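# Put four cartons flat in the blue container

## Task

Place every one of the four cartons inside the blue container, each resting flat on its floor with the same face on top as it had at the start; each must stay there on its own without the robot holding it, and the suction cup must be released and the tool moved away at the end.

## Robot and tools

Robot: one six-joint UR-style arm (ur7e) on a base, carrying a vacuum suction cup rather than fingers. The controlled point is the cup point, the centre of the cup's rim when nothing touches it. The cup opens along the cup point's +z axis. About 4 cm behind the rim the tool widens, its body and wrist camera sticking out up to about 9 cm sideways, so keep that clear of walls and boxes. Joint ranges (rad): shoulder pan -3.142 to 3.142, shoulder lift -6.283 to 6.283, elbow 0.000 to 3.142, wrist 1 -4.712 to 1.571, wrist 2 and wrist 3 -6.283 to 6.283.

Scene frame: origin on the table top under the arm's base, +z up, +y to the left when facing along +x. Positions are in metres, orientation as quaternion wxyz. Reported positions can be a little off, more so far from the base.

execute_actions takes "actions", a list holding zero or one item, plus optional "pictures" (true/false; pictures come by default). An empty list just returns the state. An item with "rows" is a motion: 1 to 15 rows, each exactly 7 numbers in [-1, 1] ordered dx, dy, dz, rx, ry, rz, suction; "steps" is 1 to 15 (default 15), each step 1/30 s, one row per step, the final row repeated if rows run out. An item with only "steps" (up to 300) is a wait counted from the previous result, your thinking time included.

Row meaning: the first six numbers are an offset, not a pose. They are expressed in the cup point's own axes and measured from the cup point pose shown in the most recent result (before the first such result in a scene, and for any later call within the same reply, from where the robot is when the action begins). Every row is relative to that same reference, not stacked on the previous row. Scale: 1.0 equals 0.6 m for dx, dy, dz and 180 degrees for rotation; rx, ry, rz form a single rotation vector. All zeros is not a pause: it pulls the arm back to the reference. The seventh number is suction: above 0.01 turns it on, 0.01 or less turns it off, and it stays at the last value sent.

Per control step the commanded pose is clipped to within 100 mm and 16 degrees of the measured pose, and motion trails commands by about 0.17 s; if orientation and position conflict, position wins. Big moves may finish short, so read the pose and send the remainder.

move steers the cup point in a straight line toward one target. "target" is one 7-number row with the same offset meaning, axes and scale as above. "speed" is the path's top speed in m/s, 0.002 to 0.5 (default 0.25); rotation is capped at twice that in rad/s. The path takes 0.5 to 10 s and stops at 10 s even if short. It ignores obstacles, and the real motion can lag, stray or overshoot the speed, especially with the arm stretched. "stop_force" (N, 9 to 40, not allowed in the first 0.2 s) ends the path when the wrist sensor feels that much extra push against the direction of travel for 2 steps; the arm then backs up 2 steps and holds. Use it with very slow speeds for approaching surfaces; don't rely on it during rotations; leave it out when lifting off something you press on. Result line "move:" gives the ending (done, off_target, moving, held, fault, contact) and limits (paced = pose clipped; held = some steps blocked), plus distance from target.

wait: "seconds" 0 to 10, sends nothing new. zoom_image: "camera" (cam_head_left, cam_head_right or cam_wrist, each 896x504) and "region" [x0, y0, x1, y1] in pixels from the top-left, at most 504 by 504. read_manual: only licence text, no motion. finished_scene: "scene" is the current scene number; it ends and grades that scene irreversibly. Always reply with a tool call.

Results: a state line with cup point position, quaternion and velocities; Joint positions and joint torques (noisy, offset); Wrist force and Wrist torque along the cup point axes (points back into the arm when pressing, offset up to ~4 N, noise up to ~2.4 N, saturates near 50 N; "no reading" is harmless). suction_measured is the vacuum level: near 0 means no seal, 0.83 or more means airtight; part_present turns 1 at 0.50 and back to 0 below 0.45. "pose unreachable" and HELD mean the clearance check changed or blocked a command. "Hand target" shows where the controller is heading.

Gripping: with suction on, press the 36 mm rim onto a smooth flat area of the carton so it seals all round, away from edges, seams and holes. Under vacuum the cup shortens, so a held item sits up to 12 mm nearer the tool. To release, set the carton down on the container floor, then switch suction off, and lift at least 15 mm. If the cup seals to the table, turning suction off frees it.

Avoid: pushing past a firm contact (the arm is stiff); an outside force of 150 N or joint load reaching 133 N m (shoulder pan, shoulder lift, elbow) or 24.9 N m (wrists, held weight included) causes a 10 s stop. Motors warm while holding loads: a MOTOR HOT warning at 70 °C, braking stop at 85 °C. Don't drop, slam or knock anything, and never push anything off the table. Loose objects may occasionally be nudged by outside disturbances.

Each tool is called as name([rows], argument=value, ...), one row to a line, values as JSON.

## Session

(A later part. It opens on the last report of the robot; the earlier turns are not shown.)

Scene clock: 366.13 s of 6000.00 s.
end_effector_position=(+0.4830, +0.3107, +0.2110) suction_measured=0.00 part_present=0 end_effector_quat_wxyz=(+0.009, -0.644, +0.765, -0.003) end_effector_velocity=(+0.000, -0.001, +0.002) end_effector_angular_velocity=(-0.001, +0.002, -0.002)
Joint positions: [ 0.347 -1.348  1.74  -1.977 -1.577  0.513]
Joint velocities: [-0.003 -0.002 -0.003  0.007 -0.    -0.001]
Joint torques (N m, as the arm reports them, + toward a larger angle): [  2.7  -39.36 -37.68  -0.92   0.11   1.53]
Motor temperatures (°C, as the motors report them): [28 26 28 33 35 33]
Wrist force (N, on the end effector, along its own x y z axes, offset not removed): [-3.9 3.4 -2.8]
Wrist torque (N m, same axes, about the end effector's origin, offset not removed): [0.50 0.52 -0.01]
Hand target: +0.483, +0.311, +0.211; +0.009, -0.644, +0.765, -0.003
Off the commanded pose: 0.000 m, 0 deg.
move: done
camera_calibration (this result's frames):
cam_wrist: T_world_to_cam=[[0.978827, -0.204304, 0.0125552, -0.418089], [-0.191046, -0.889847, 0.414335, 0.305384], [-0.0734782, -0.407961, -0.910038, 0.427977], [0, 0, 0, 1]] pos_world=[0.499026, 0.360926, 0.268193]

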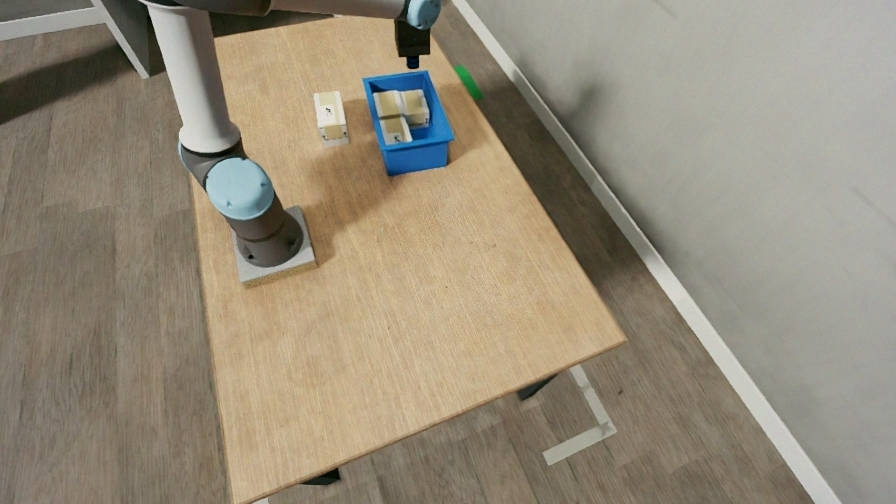

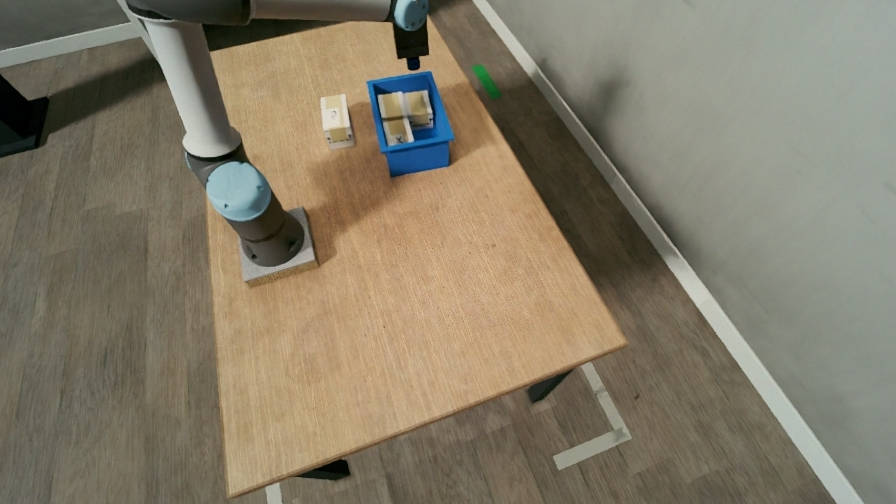

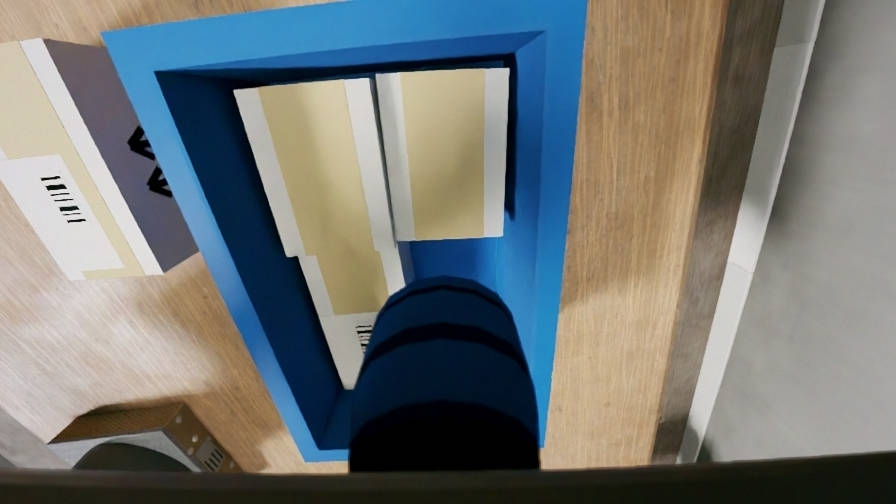

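move(target=[-0.0293, 0.4087, 0, 0, 0, 0, 0], speed=0.25)

move(target=[0, 0, 0.2, 0, 0, 0, 0], speed=0.15)

move(target=[0, 0, 0.07, 0, 0, 0, 1], speed=0.008, stop_force=9)

move(target=[0, 0, -0.27, 0, 0, 0, 1], speed=0.15)

Scene clock: 374.53 s of 6000.00 s.
end_effector_position=(+0.2445, +0.3701, +0.2077) suction_measured=0.00 part_present=0 end_effector_quat_wxyz=(+0.010, -0.644, +0.765, -0.003) end_effector_velocity=(-0.002, +0.000, +0.000) end_effector_angular_velocity=(-0.001, +0.000, -0.002)
Joint positions: [ 0.694 -1.654  2.078 -2.008 -1.581  0.86 ]
Joint velocities: [ 0.005 -0.002  0.001  0.002 -0.001  0.006]
Joint torques (N m, as the arm reports them, + toward a larger angle): [  7.61 -24.92 -10.63  -0.66  -2.4    2.08]
Motor temperatures (°C, as the motors report them): [28 26 28 33 35 33]
Wrist force (N, on the end effector, along its own x y z axes, offset not removed): [0.0 -0.5 -1.4]
Wrist torque (N m, same axes, about the end effector's origin, offset not removed): [-0.21 -0.15 0.07]
Hand target: +0.244, +0.370, +0.208; +0.010, -0.644, +0.765, -0.003
Off the commanded pose: 0.001 m, 0 deg.
After step 90, 3.77 s passed at rest.
move: done
camera_calibration (this result's frames):
cam_wrist: T_world_to_cam=[[0.978847, -0.204255, 0.0117993, -0.172406], [-0.190785, -0.890426, 0.413209, 0.314479], [-0.0738934, -0.406719, -0.91056, 0.431451], [0, 0, 0, 1]] pos_world=[0.260638, 0.420286, 0.26495]

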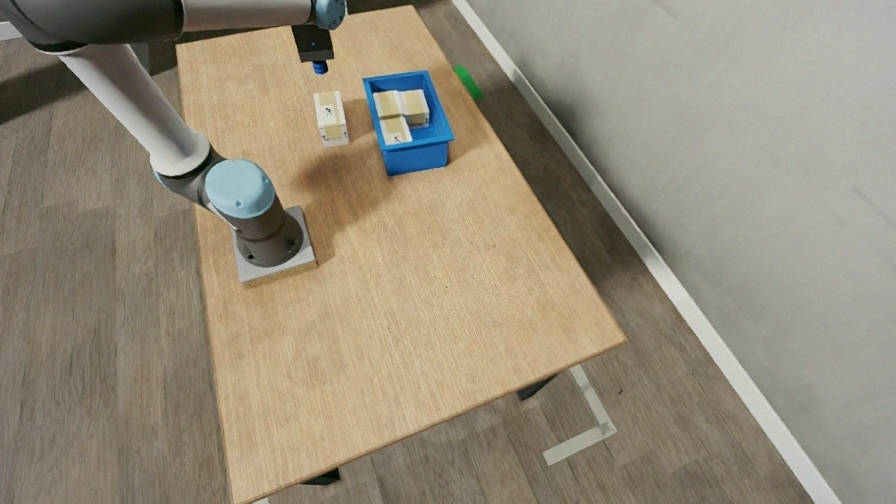

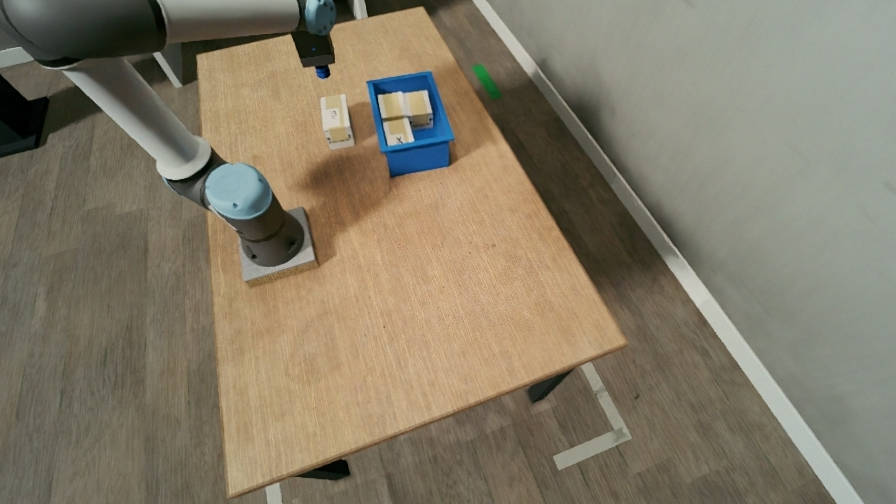

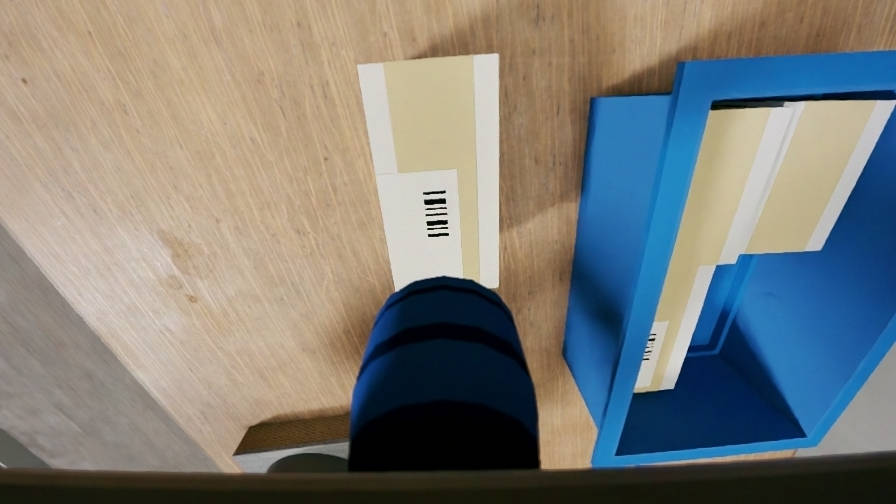

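Scene clock: 375.90 s of 6000.00 s.
end_effector_position=(+0.2465, +0.3710, +0.0879) suction_measured=0.00 part_present=0 end_effector_quat_wxyz=(+0.010, -0.644, +0.765, -0.003) end_effector_velocity=(+0.000, +0.001, -0.002) end_effector_angular_velocity=(+0.001, -0.001, -0.000)
Joint positions: [ 0.691 -1.456  2.251 -2.379 -1.581  0.858]
Joint velocities: [ 0.001  0.006  0.001 -0.009 -0.     0.001]
Joint torques (N m, as the arm reports them, + toward a larger angle): [  7.76 -14.6   -5.38  -4.37  -0.21   2.23]
Motor temperatures (°C, as the motors report them): [28 26 28 33 35 33]
Wrist force (N, on the end effector, along its own x y z axes, offset not removed): [-4.9 -0.2 0.1]
Wrist torque (N m, same axes, about the end effector's origin, offset not removed): [-0.14 0.66 -0.16]
Hand target: +0.247, +0.371, +0.088; +0.010, -0.644, +0.765, -0.003
Off the commanded pose: 0.000 m, 0 deg.
move: done
camera_calibration (this result's frames):
cam_wrist: T_world_to_cam=[[0.97884, -0.204286, 0.0117789, -0.172724], [-0.190796, -0.89037, 0.413325, 0.365116], [-0.073949, -0.406826, -0.910508, 0.322897], [0, 0, 0, 1]] pos_world=[0.26261, 0.421167, 0.145123]

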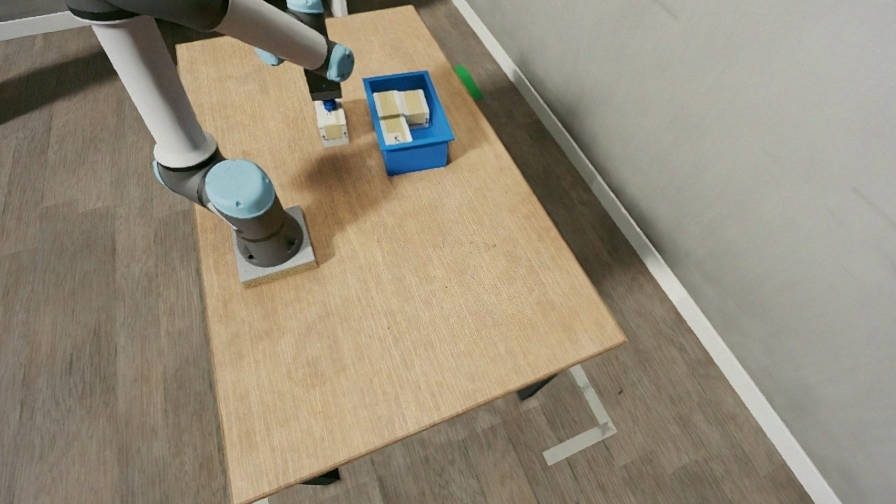

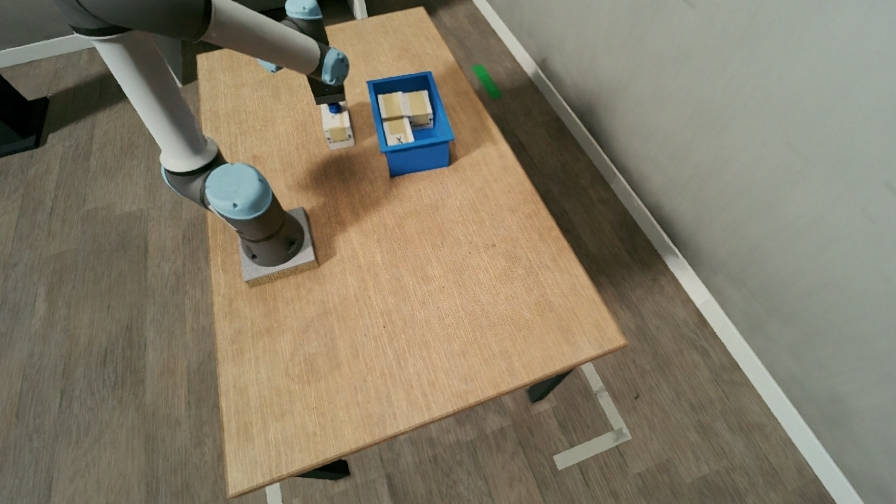

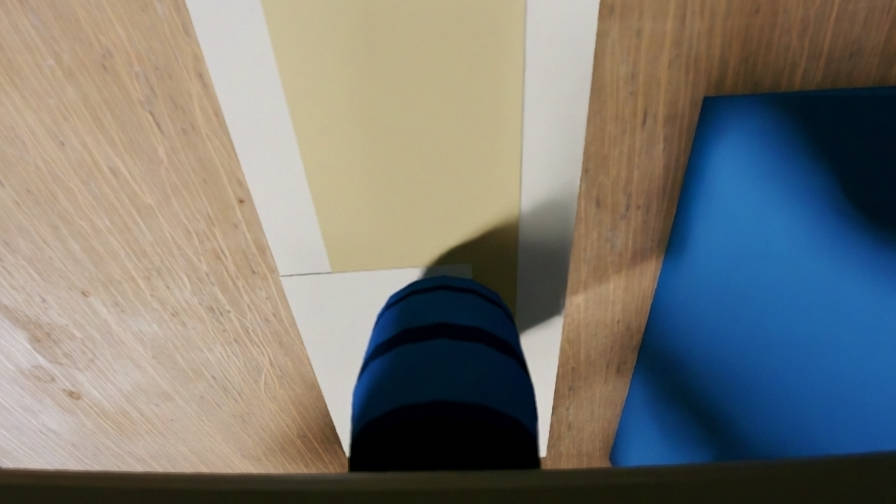

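Scene clock: 378.90 s of 6000.00 s.
end_effector_position=(+0.2468, +0.3711, +0.0669) suction_measured=0.99 part_present=1 end_effector_quat_wxyz=(+0.010, -0.644, +0.765, -0.003) end_effector_velocity=(-0.002, -0.002, +0.000) end_effector_angular_velocity=(-0.004, +0.005, -0.000)
Joint positions: [ 0.691 -1.409  2.273 -2.447 -1.581  0.857]
Joint velocities: [-0.001 -0.004  0.001  0.01   0.    -0.   ]
Joint torques (N m, as the arm reports them, + toward a larger angle): [ -5.99 -15.91 -18.41   2.3    0.4   -1.94]
Motor temperatures (°C, as the motors report them): [28 26 28 33 35 33]
Wrist force (N, on the end effector, along its own x y z axes, offset not removed): [2.9 -1.1 -39.7]
Wrist torque (N m, same axes, about the end effector's origin, offset not removed): [-0.41 0.17 0.06]
Hand target: +0.247, +0.371, +0.067; +0.010, -0.644, +0.765, -0.003
Off the commanded pose: 0.021 m, 0 deg.
move: contact
camera_calibration (this result's frames):
cam_wrist: T_world_to_cam=[[0.978838, -0.204291, 0.0118643, -0.172761], [-0.190843, -0.890402, 0.413236, 0.37398], [-0.0738565, -0.406755, -0.910547, 0.303842], [0, 0, 0, 1]] pos_world=[0.262917, 0.421288, 0.124169]

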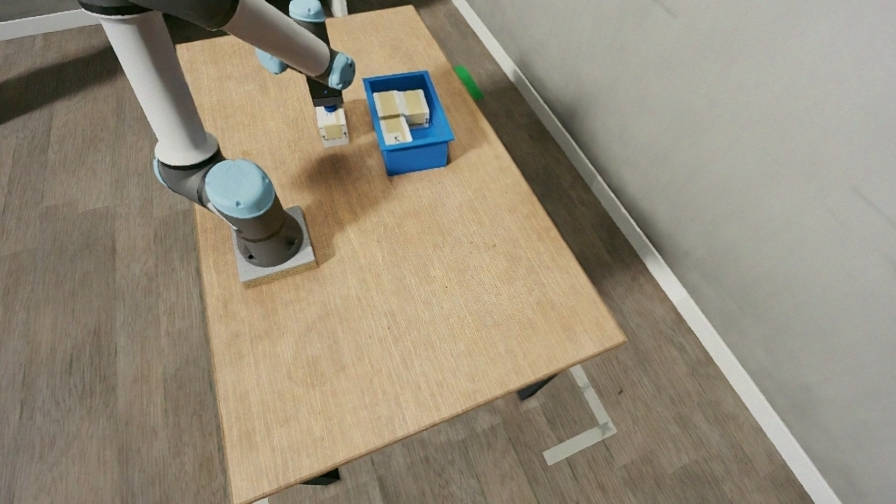

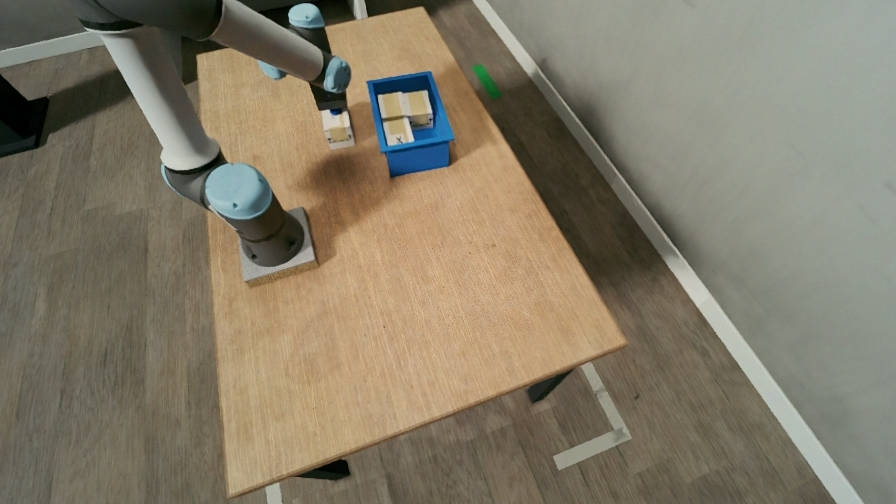

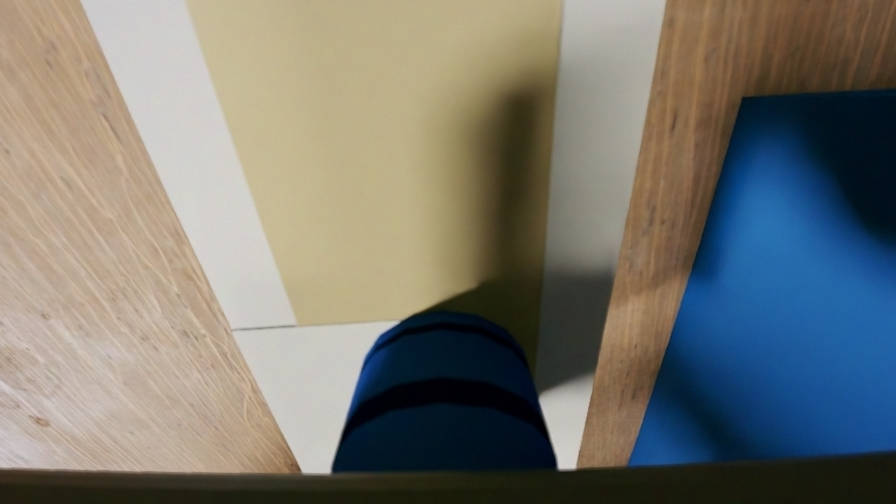

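Scene clock: 380.57 s of 6000.00 s.
end_effector_position=(+0.2441, +0.3699, +0.2288) suction_measured=0.99 part_present=1 end_effector_quat_wxyz=(+0.010, -0.644, +0.765, -0.003) end_effector_velocity=(-0.000, +0.000, +0.003) end_effector_angular_velocity=(-0.000, +0.000, +0.000)
Joint positions: [ 0.694 -1.676  2.04  -1.947 -1.581  0.861]
Joint velocities: [ 0.001 -0.002 -0.006  0.008 -0.     0.001]
Joint torques (N m, as the arm reports them, + toward a larger angle): [ -9.05 -28.67 -38.17  -1.27   0.34  -2.08]
Motor temperatures (°C, as the motors report them): [28 26 28 33 35 33]
Wrist force (N, on the end effector, along its own x y z axes, offset not removed): [2.6 2.9 3.8]
Wrist torque (N m, same axes, about the end effector's origin, offset not removed): [0.37 -0.48 -0.17]
Hand target: +0.244, +0.370, +0.229; +0.010, -0.644, +0.765, -0.003
Off the commanded pose: 0.000 m, 0 deg.
move: done
camera_calibration (this result's frames):
cam_wrist: T_world_to_cam=[[0.97883, -0.204328, 0.0118912, -0.172254], [-0.190895, -0.890436, 0.413138, 0.305499], [-0.0738272, -0.406661, -0.910591, 0.450524], [0, 0, 0, 1]] pos_world=[0.260186, 0.420042, 0.286079]

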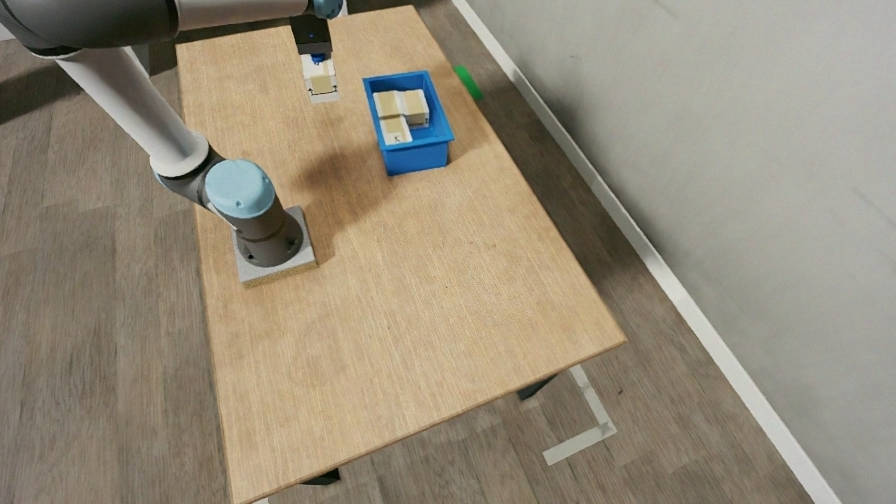

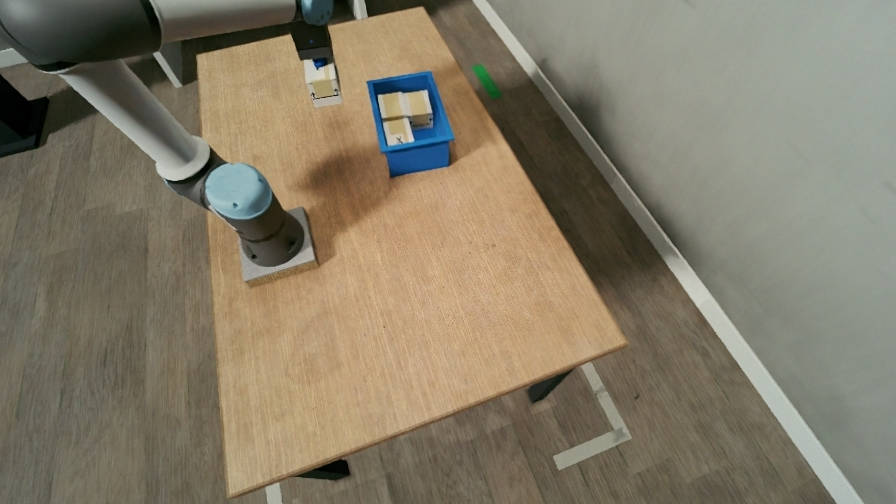

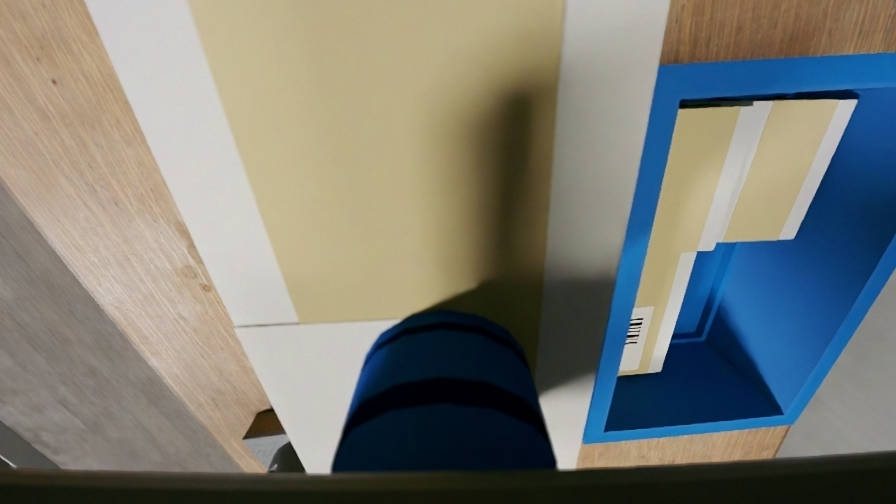

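The container has shifted; let me zoom in to re-measure the slot.

zoom_image(camera="cam_head_left", region=[350, 60, 470, 180])

Region (350, 60, 470, 180) of cam_head_left's 896x504 image, scaled by 4.200, with more detail than that image has.

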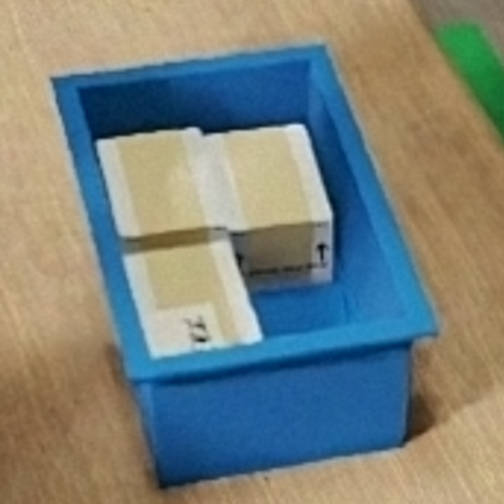

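move(target=[0.2192, -0.4158, 0.05, 0, 0, -0.0156, 1], speed=0.25)

move(target=[0, 0, 0.15, 0, 0, 0, 1], speed=0.01, stop_force=9)

Scene clock: 406.03 s of 6000.00 s.
end_effector_position=(+0.4678, +0.1975, +0.2011) suction_measured=0.99 part_present=1 end_effector_quat_wxyz=(+0.009, -0.663, +0.749, -0.004) end_effector_velocity=(+0.002, -0.001, +0.000) end_effector_angular_velocity=(+0.000, -0.001, +0.002)
Joint positions: [ 0.143 -1.494  1.936 -2.029 -1.575  0.26 ]
Joint velocities: [-0.002  0.004 -0.004 -0.001  0.    -0.004]
Joint torques (N m, as the arm reports them, + toward a larger angle): [ -7.49 -20.84 -37.37  -4.82   2.69  -2.46]
Motor temperatures (°C, as the motors report them): [28 26 28 33 35 33]
Wrist force (N, on the end effector, along its own x y z axes, offset not removed): [-2.0 2.0 2.5]
Wrist torque (N m, same axes, about the end effector's origin, offset not removed): [0.20 0.42 0.00]
Hand target: +0.468, +0.197, +0.201; +0.009, -0.663, +0.749, -0.004
Off the commanded pose: 0.001 m, 0 deg.
After step 90, 20.67 s passed at rest.
move: done
camera_calibration (this result's frames):
cam_wrist: T_world_to_cam=[[0.987636, -0.156201, 0.0132849, -0.440052], [-0.147526, -0.897417, 0.415787, 0.186727], [-0.0530243, -0.412606, -0.909365, 0.3629], [0, 0, 0, 1]] pos_world=[0.4814, 0.24857, 0.258216]

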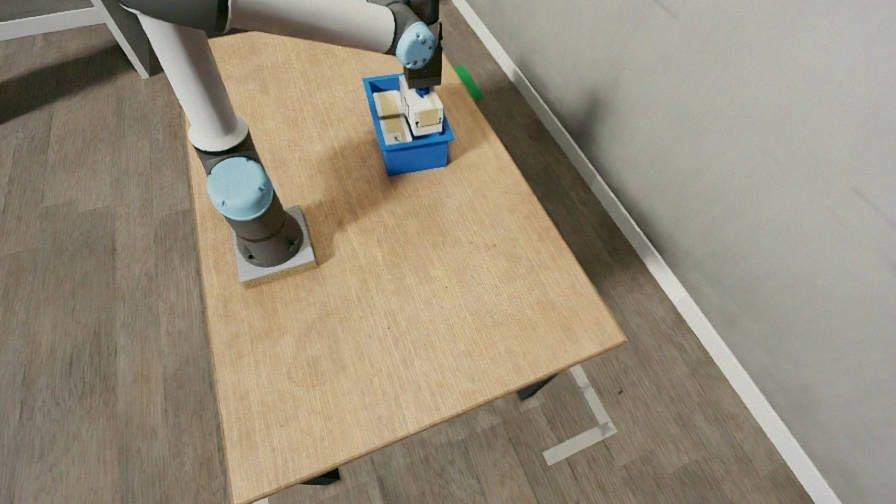

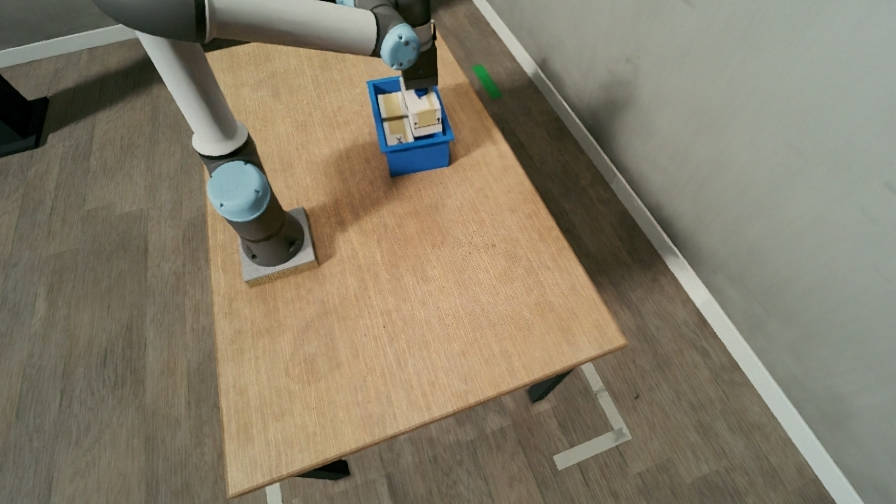

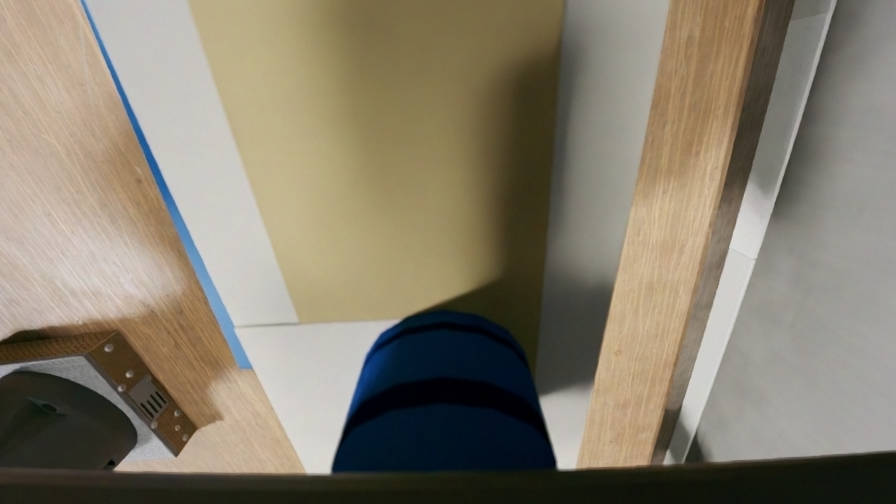

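Scene clock: 413.13 s of 6000.00 s.
end_effector_position=(+0.4689, +0.1979, +0.1340) suction_measured=0.99 part_present=1 end_effector_quat_wxyz=(+0.009, -0.663, +0.749, -0.004) end_effector_velocity=(-0.001, -0.000, +0.002) end_effector_angular_velocity=(-0.000, +0.003, +0.001)
Joint positions: [ 0.142 -1.404  2.032 -2.215 -1.575  0.26 ]
Joint velocities: [-0.    -0.004 -0.004  0.011 -0.    -0.001]
Joint torques (N m, as the arm reports them, + toward a larger angle): [ -2.69 -25.27 -22.78   3.19  -1.28  -2.3 ]
Motor temperatures (°C, as the motors report them): [28 26 28 33 35 33]
Wrist force (N, on the end effector, along its own x y z axes, offset not removed): [-1.8 -4.7 -20.8]
Wrist torque (N m, same axes, about the end effector's origin, offset not removed): [0.14 -0.03 0.03]
Hand target: +0.469, +0.198, +0.135; +0.009, -0.663, +0.749, -0.004
Off the commanded pose: 0.023 m, 0 deg.
move: contact
camera_calibration (this result's frames):
cam_wrist: T_world_to_cam=[[0.987632, -0.156242, 0.0130708, -0.440084], [-0.147471, -0.897401, 0.415842, 0.215138], [-0.0532424, -0.412626, -0.909343, 0.302159], [0, 0, 0, 1]] pos_world=[0.482455, 0.248984, 0.191055]

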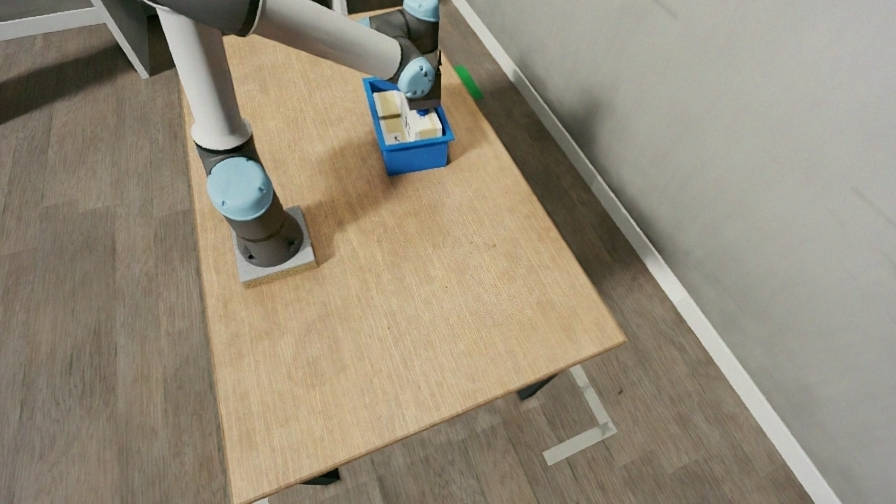

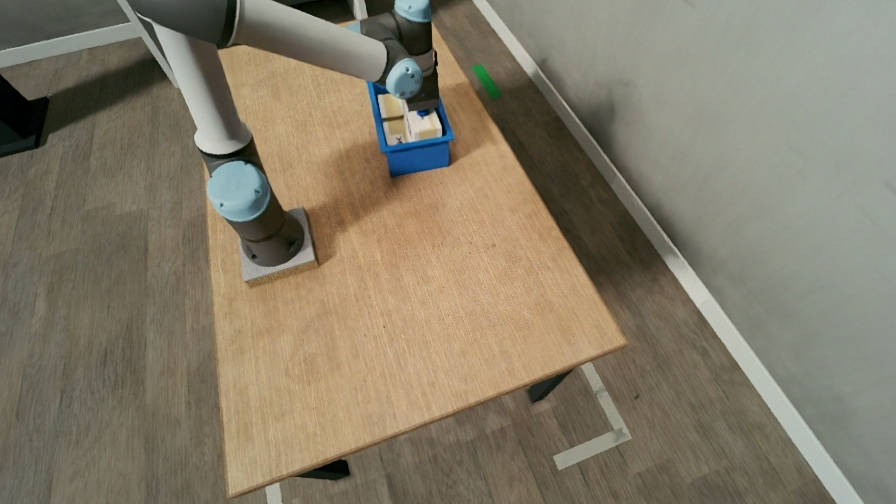

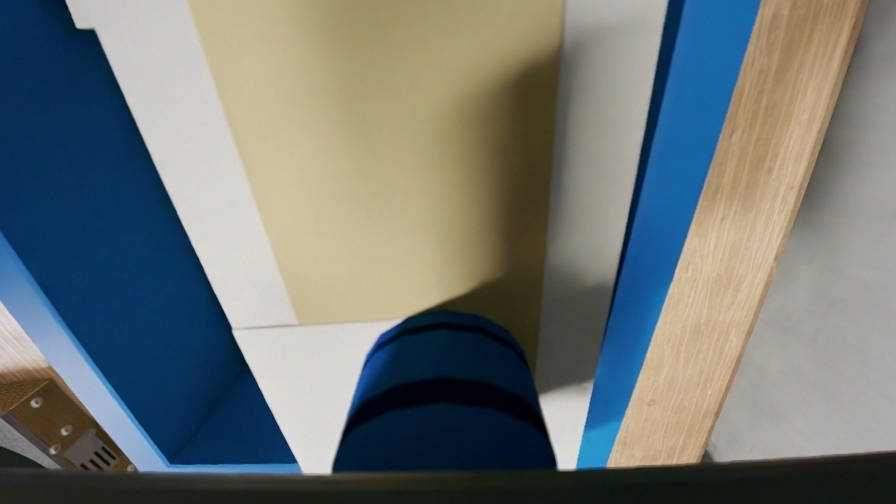

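move(target=[0, -0.0133, -0.008, 0, 0, 0, 1], speed=0.02)

move(target=[0, 0, 0.14, 0, 0, 0, 1], speed=0.01, stop_force=9)

Scene clock: 417.47 s of 6000.00 s.
end_effector_position=(+0.4765, +0.1969, +0.1388) suction_measured=0.99 part_present=1 end_effector_quat_wxyz=(+0.009, -0.663, +0.749, -0.004) end_effector_velocity=(+0.002, -0.001, +0.001) end_effector_angular_velocity=(-0.000, +0.001, -0.002)
Joint positions: [ 0.138 -1.397  2.008 -2.198 -1.575  0.256]
Joint velocities: [-0.002  0.002 -0.006  0.005  0.    -0.001]
Joint torques (N m, as the arm reports them, + toward a larger angle): [ -6.97 -21.85 -38.18  -1.19  -0.05  -2.04]
Motor temperatures (°C, as the motors report them): [28 26 28 33 35 33]
Wrist force (N, on the end effector, along its own x y z axes, offset not removed): [2.1 0.0 5.8]
Wrist torque (N m, same axes, about the end effector's origin, offset not removed): [-0.03 -0.40 -0.14]
Hand target: +0.477, +0.197, +0.139; +0.009, -0.663, +0.749, -0.004
Off the commanded pose: 0.000 m, 0 deg.
After step 90, 0.57 s passed at rest.
move: done
camera_calibration (this result's frames):
cam_wrist: T_world_to_cam=[[0.987631, -0.156242, 0.0131339, -0.447833], [-0.147495, -0.897376, 0.415885, 0.21337], [-0.0531929, -0.412679, -0.909322, 0.306505], [0, 0, 0, 1]] pos_world=[0.490069, 0.24799, 0.195856]

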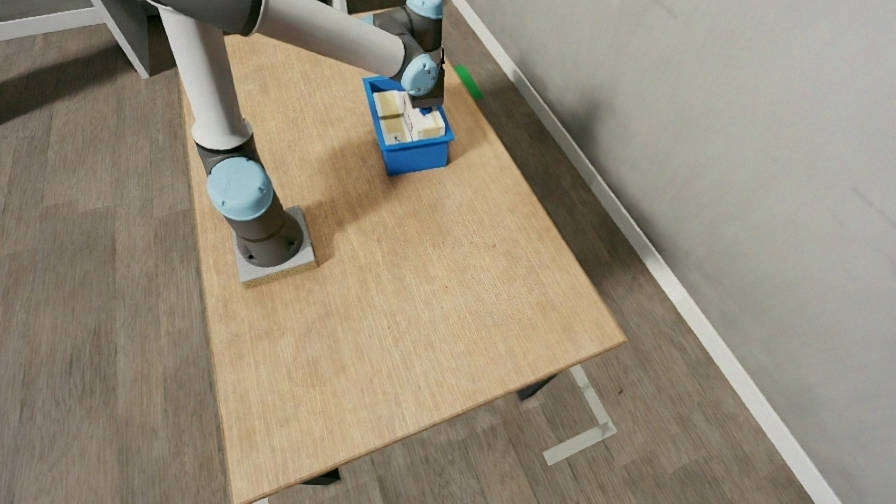

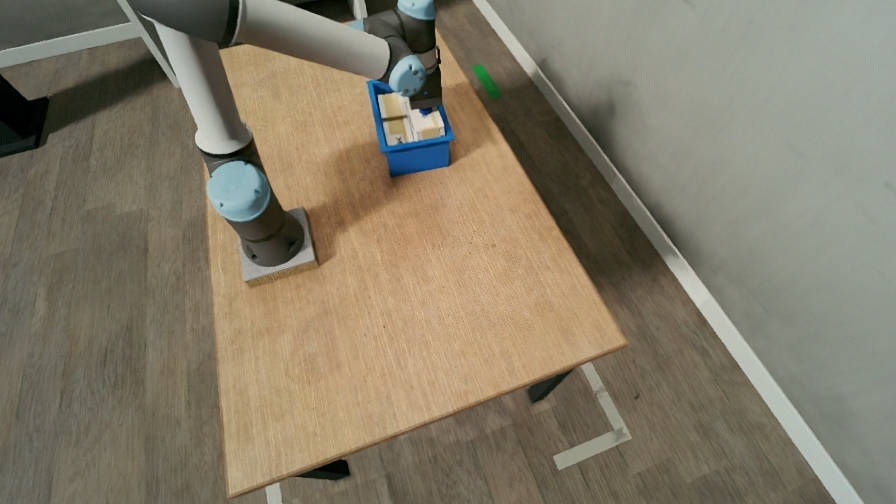

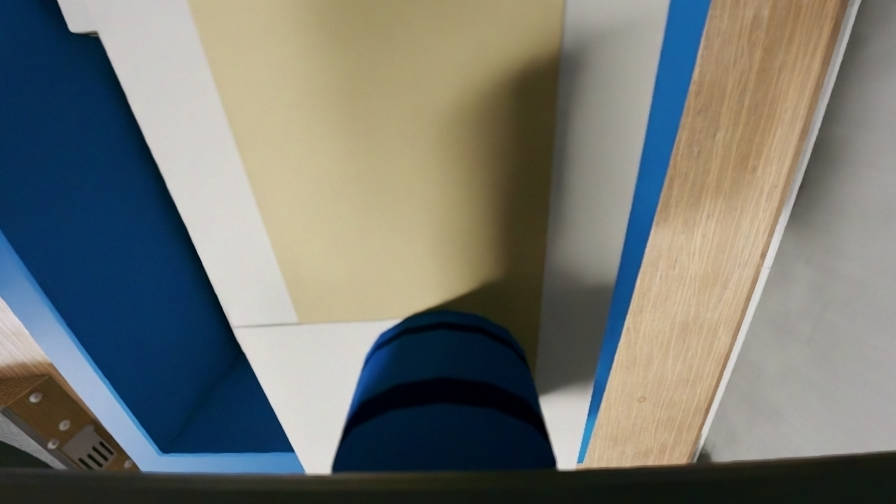

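Scene clock: 423.00 s of 6000.00 s.
end_effector_position=(+0.4771, +0.1972, +0.0871) suction_measured=0.99 part_present=1 end_effector_quat_wxyz=(+0.009, -0.663, +0.749, -0.004) end_effector_velocity=(-0.000, -0.000, +0.003) end_effector_angular_velocity=(-0.000, +0.001, -0.001)
Joint positions: [ 0.138 -1.31   2.064 -2.341 -1.575  0.256]
Joint velocities: [-0.001 -0.006 -0.003  0.009  0.     0.001]
Joint torques (N m, as the arm reports them, + toward a larger angle): [ -7.43 -37.82 -31.99  -0.7    0.77  -2.28]
Motor temperatures (°C, as the motors report them): [28 26 28 33 35 33]
Wrist force (N, on the end effector, along its own x y z axes, offset not removed): [-2.5 0.5 -1.6]
Wrist torque (N m, same axes, about the end effector's origin, offset not removed): [0.20 0.70 -0.01]
Hand target: +0.477, +0.197, +0.088; +0.009, -0.663, +0.749, -0.004
Off the commanded pose: 0.032 m, 0 deg.
move: contact
camera_calibration (this result's frames):
cam_wrist: T_world_to_cam=[[0.987639, -0.156237, 0.0125785, -0.447674], [-0.147252, -0.897343, 0.416044, 0.235081], [-0.0537143, -0.412754, -0.909257, 0.259949], [0, 0, 0, 1]] pos_world=[0.49072, 0.2483, 0.144187]

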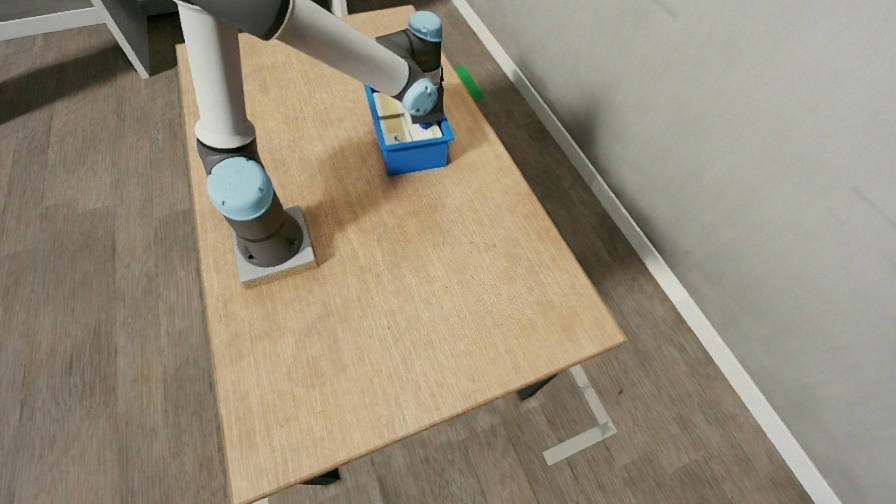

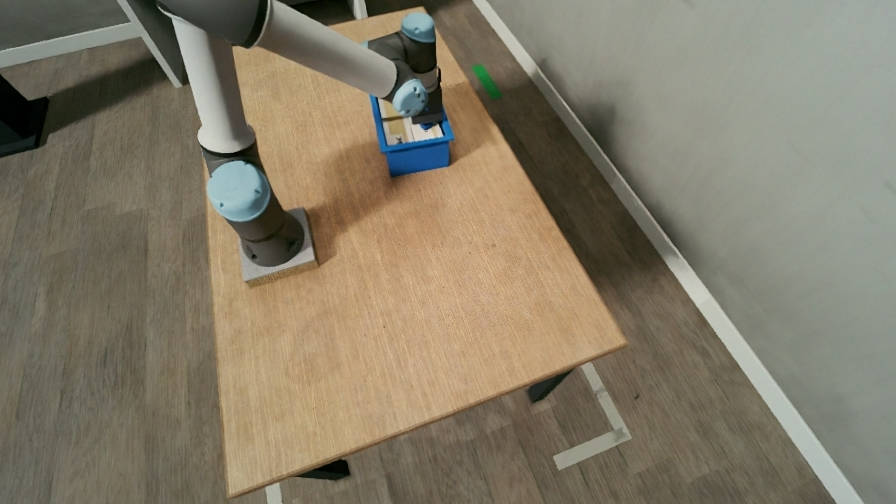

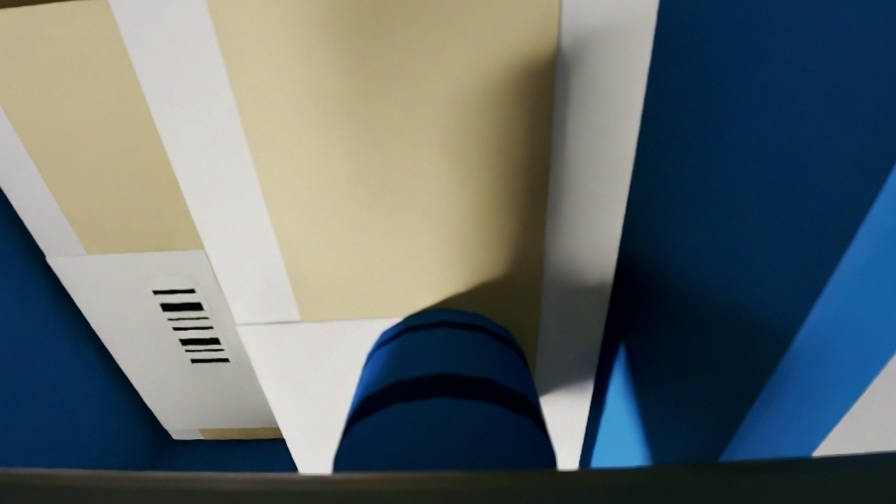

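It entered the slot and stopped at z=0.087 from light friction. I'll continue down slowly.

move(target=[0, 0, 0.06, 0, 0, 0, 1], speed=0.006, stop_force=12)

Scene clock: 425.73 s of 6000.00 s.
end_effector_position=(+0.4773, +0.1973, +0.0852) suction_measured=0.99 part_present=1 end_effector_quat_wxyz=(+0.009, -0.663, +0.749, -0.004) end_effector_velocity=(-0.002, +0.000, +0.001) end_effector_angular_velocity=(-0.001, +0.004, +0.001)
Joint positions: [ 0.138 -1.306  2.066 -2.347 -1.575  0.256]
Joint velocities: [ 0.001 -0.003 -0.     0.007 -0.    -0.   ]
Joint torques (N m, as the arm reports them, + toward a larger angle): [  0.51 -31.25 -20.41   1.74   0.61  -1.55]
Motor temperatures (°C, as the motors report them): [28 26 28 33 35 33]
Wrist force (N, on the end effector, along its own x y z axes, offset not removed): [-11.5 2.3 -12.8]
Wrist torque (N m, same axes, about the end effector's origin, offset not removed): [0.76 0.96 -0.13]
Hand target: +0.478, +0.197, +0.086; +0.009, -0.663, +0.749, -0.004
Off the commanded pose: 0.034 m, 0 deg.
move: contact
camera_calibration (this result's frames):
cam_wrist: T_world_to_cam=[[0.987631, -0.156245, 0.0131219, -0.447913], [-0.147492, -0.897375, 0.415889, 0.236103], [-0.0532055, -0.412681, -0.909321, 0.257952], [0, 0, 0, 1]] pos_world=[0.490921, 0.248341, 0.142246]

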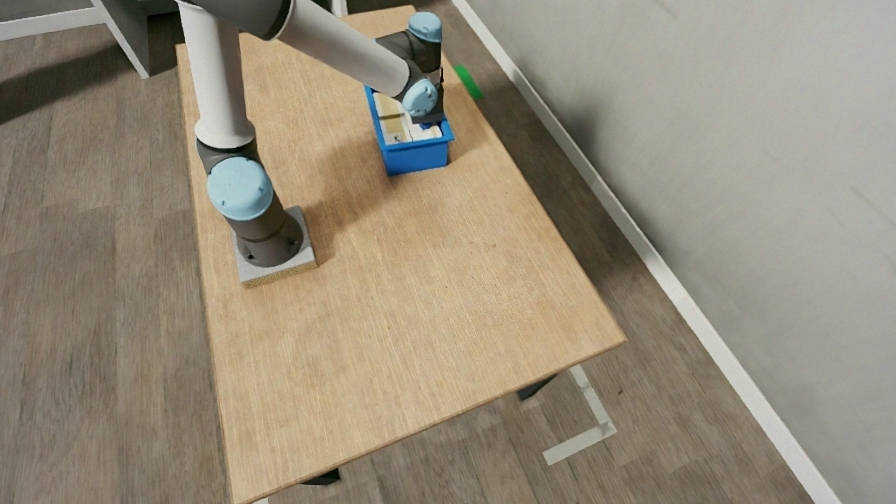

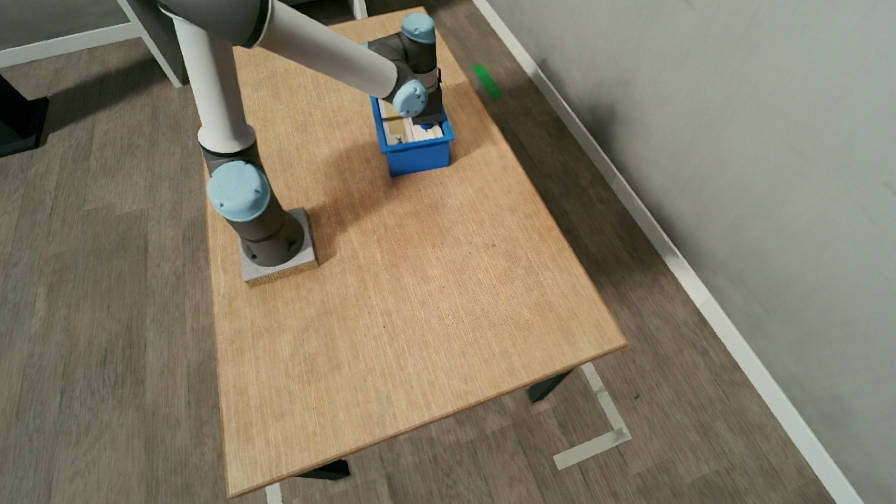

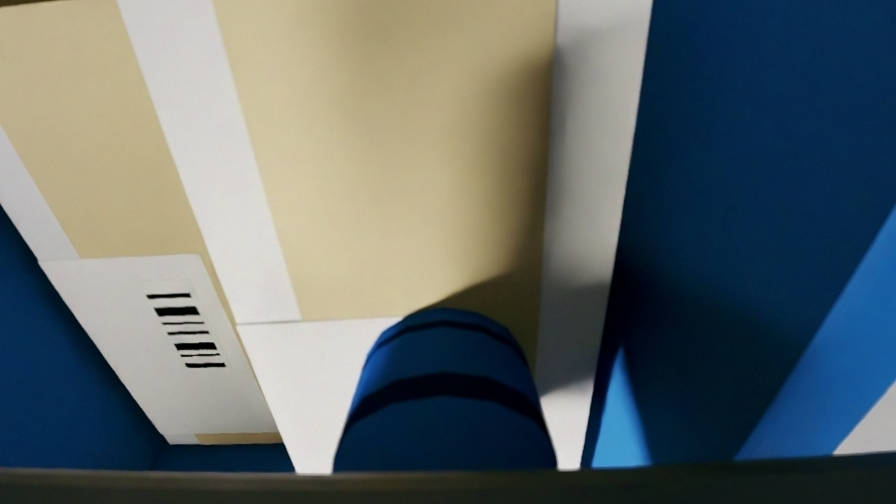

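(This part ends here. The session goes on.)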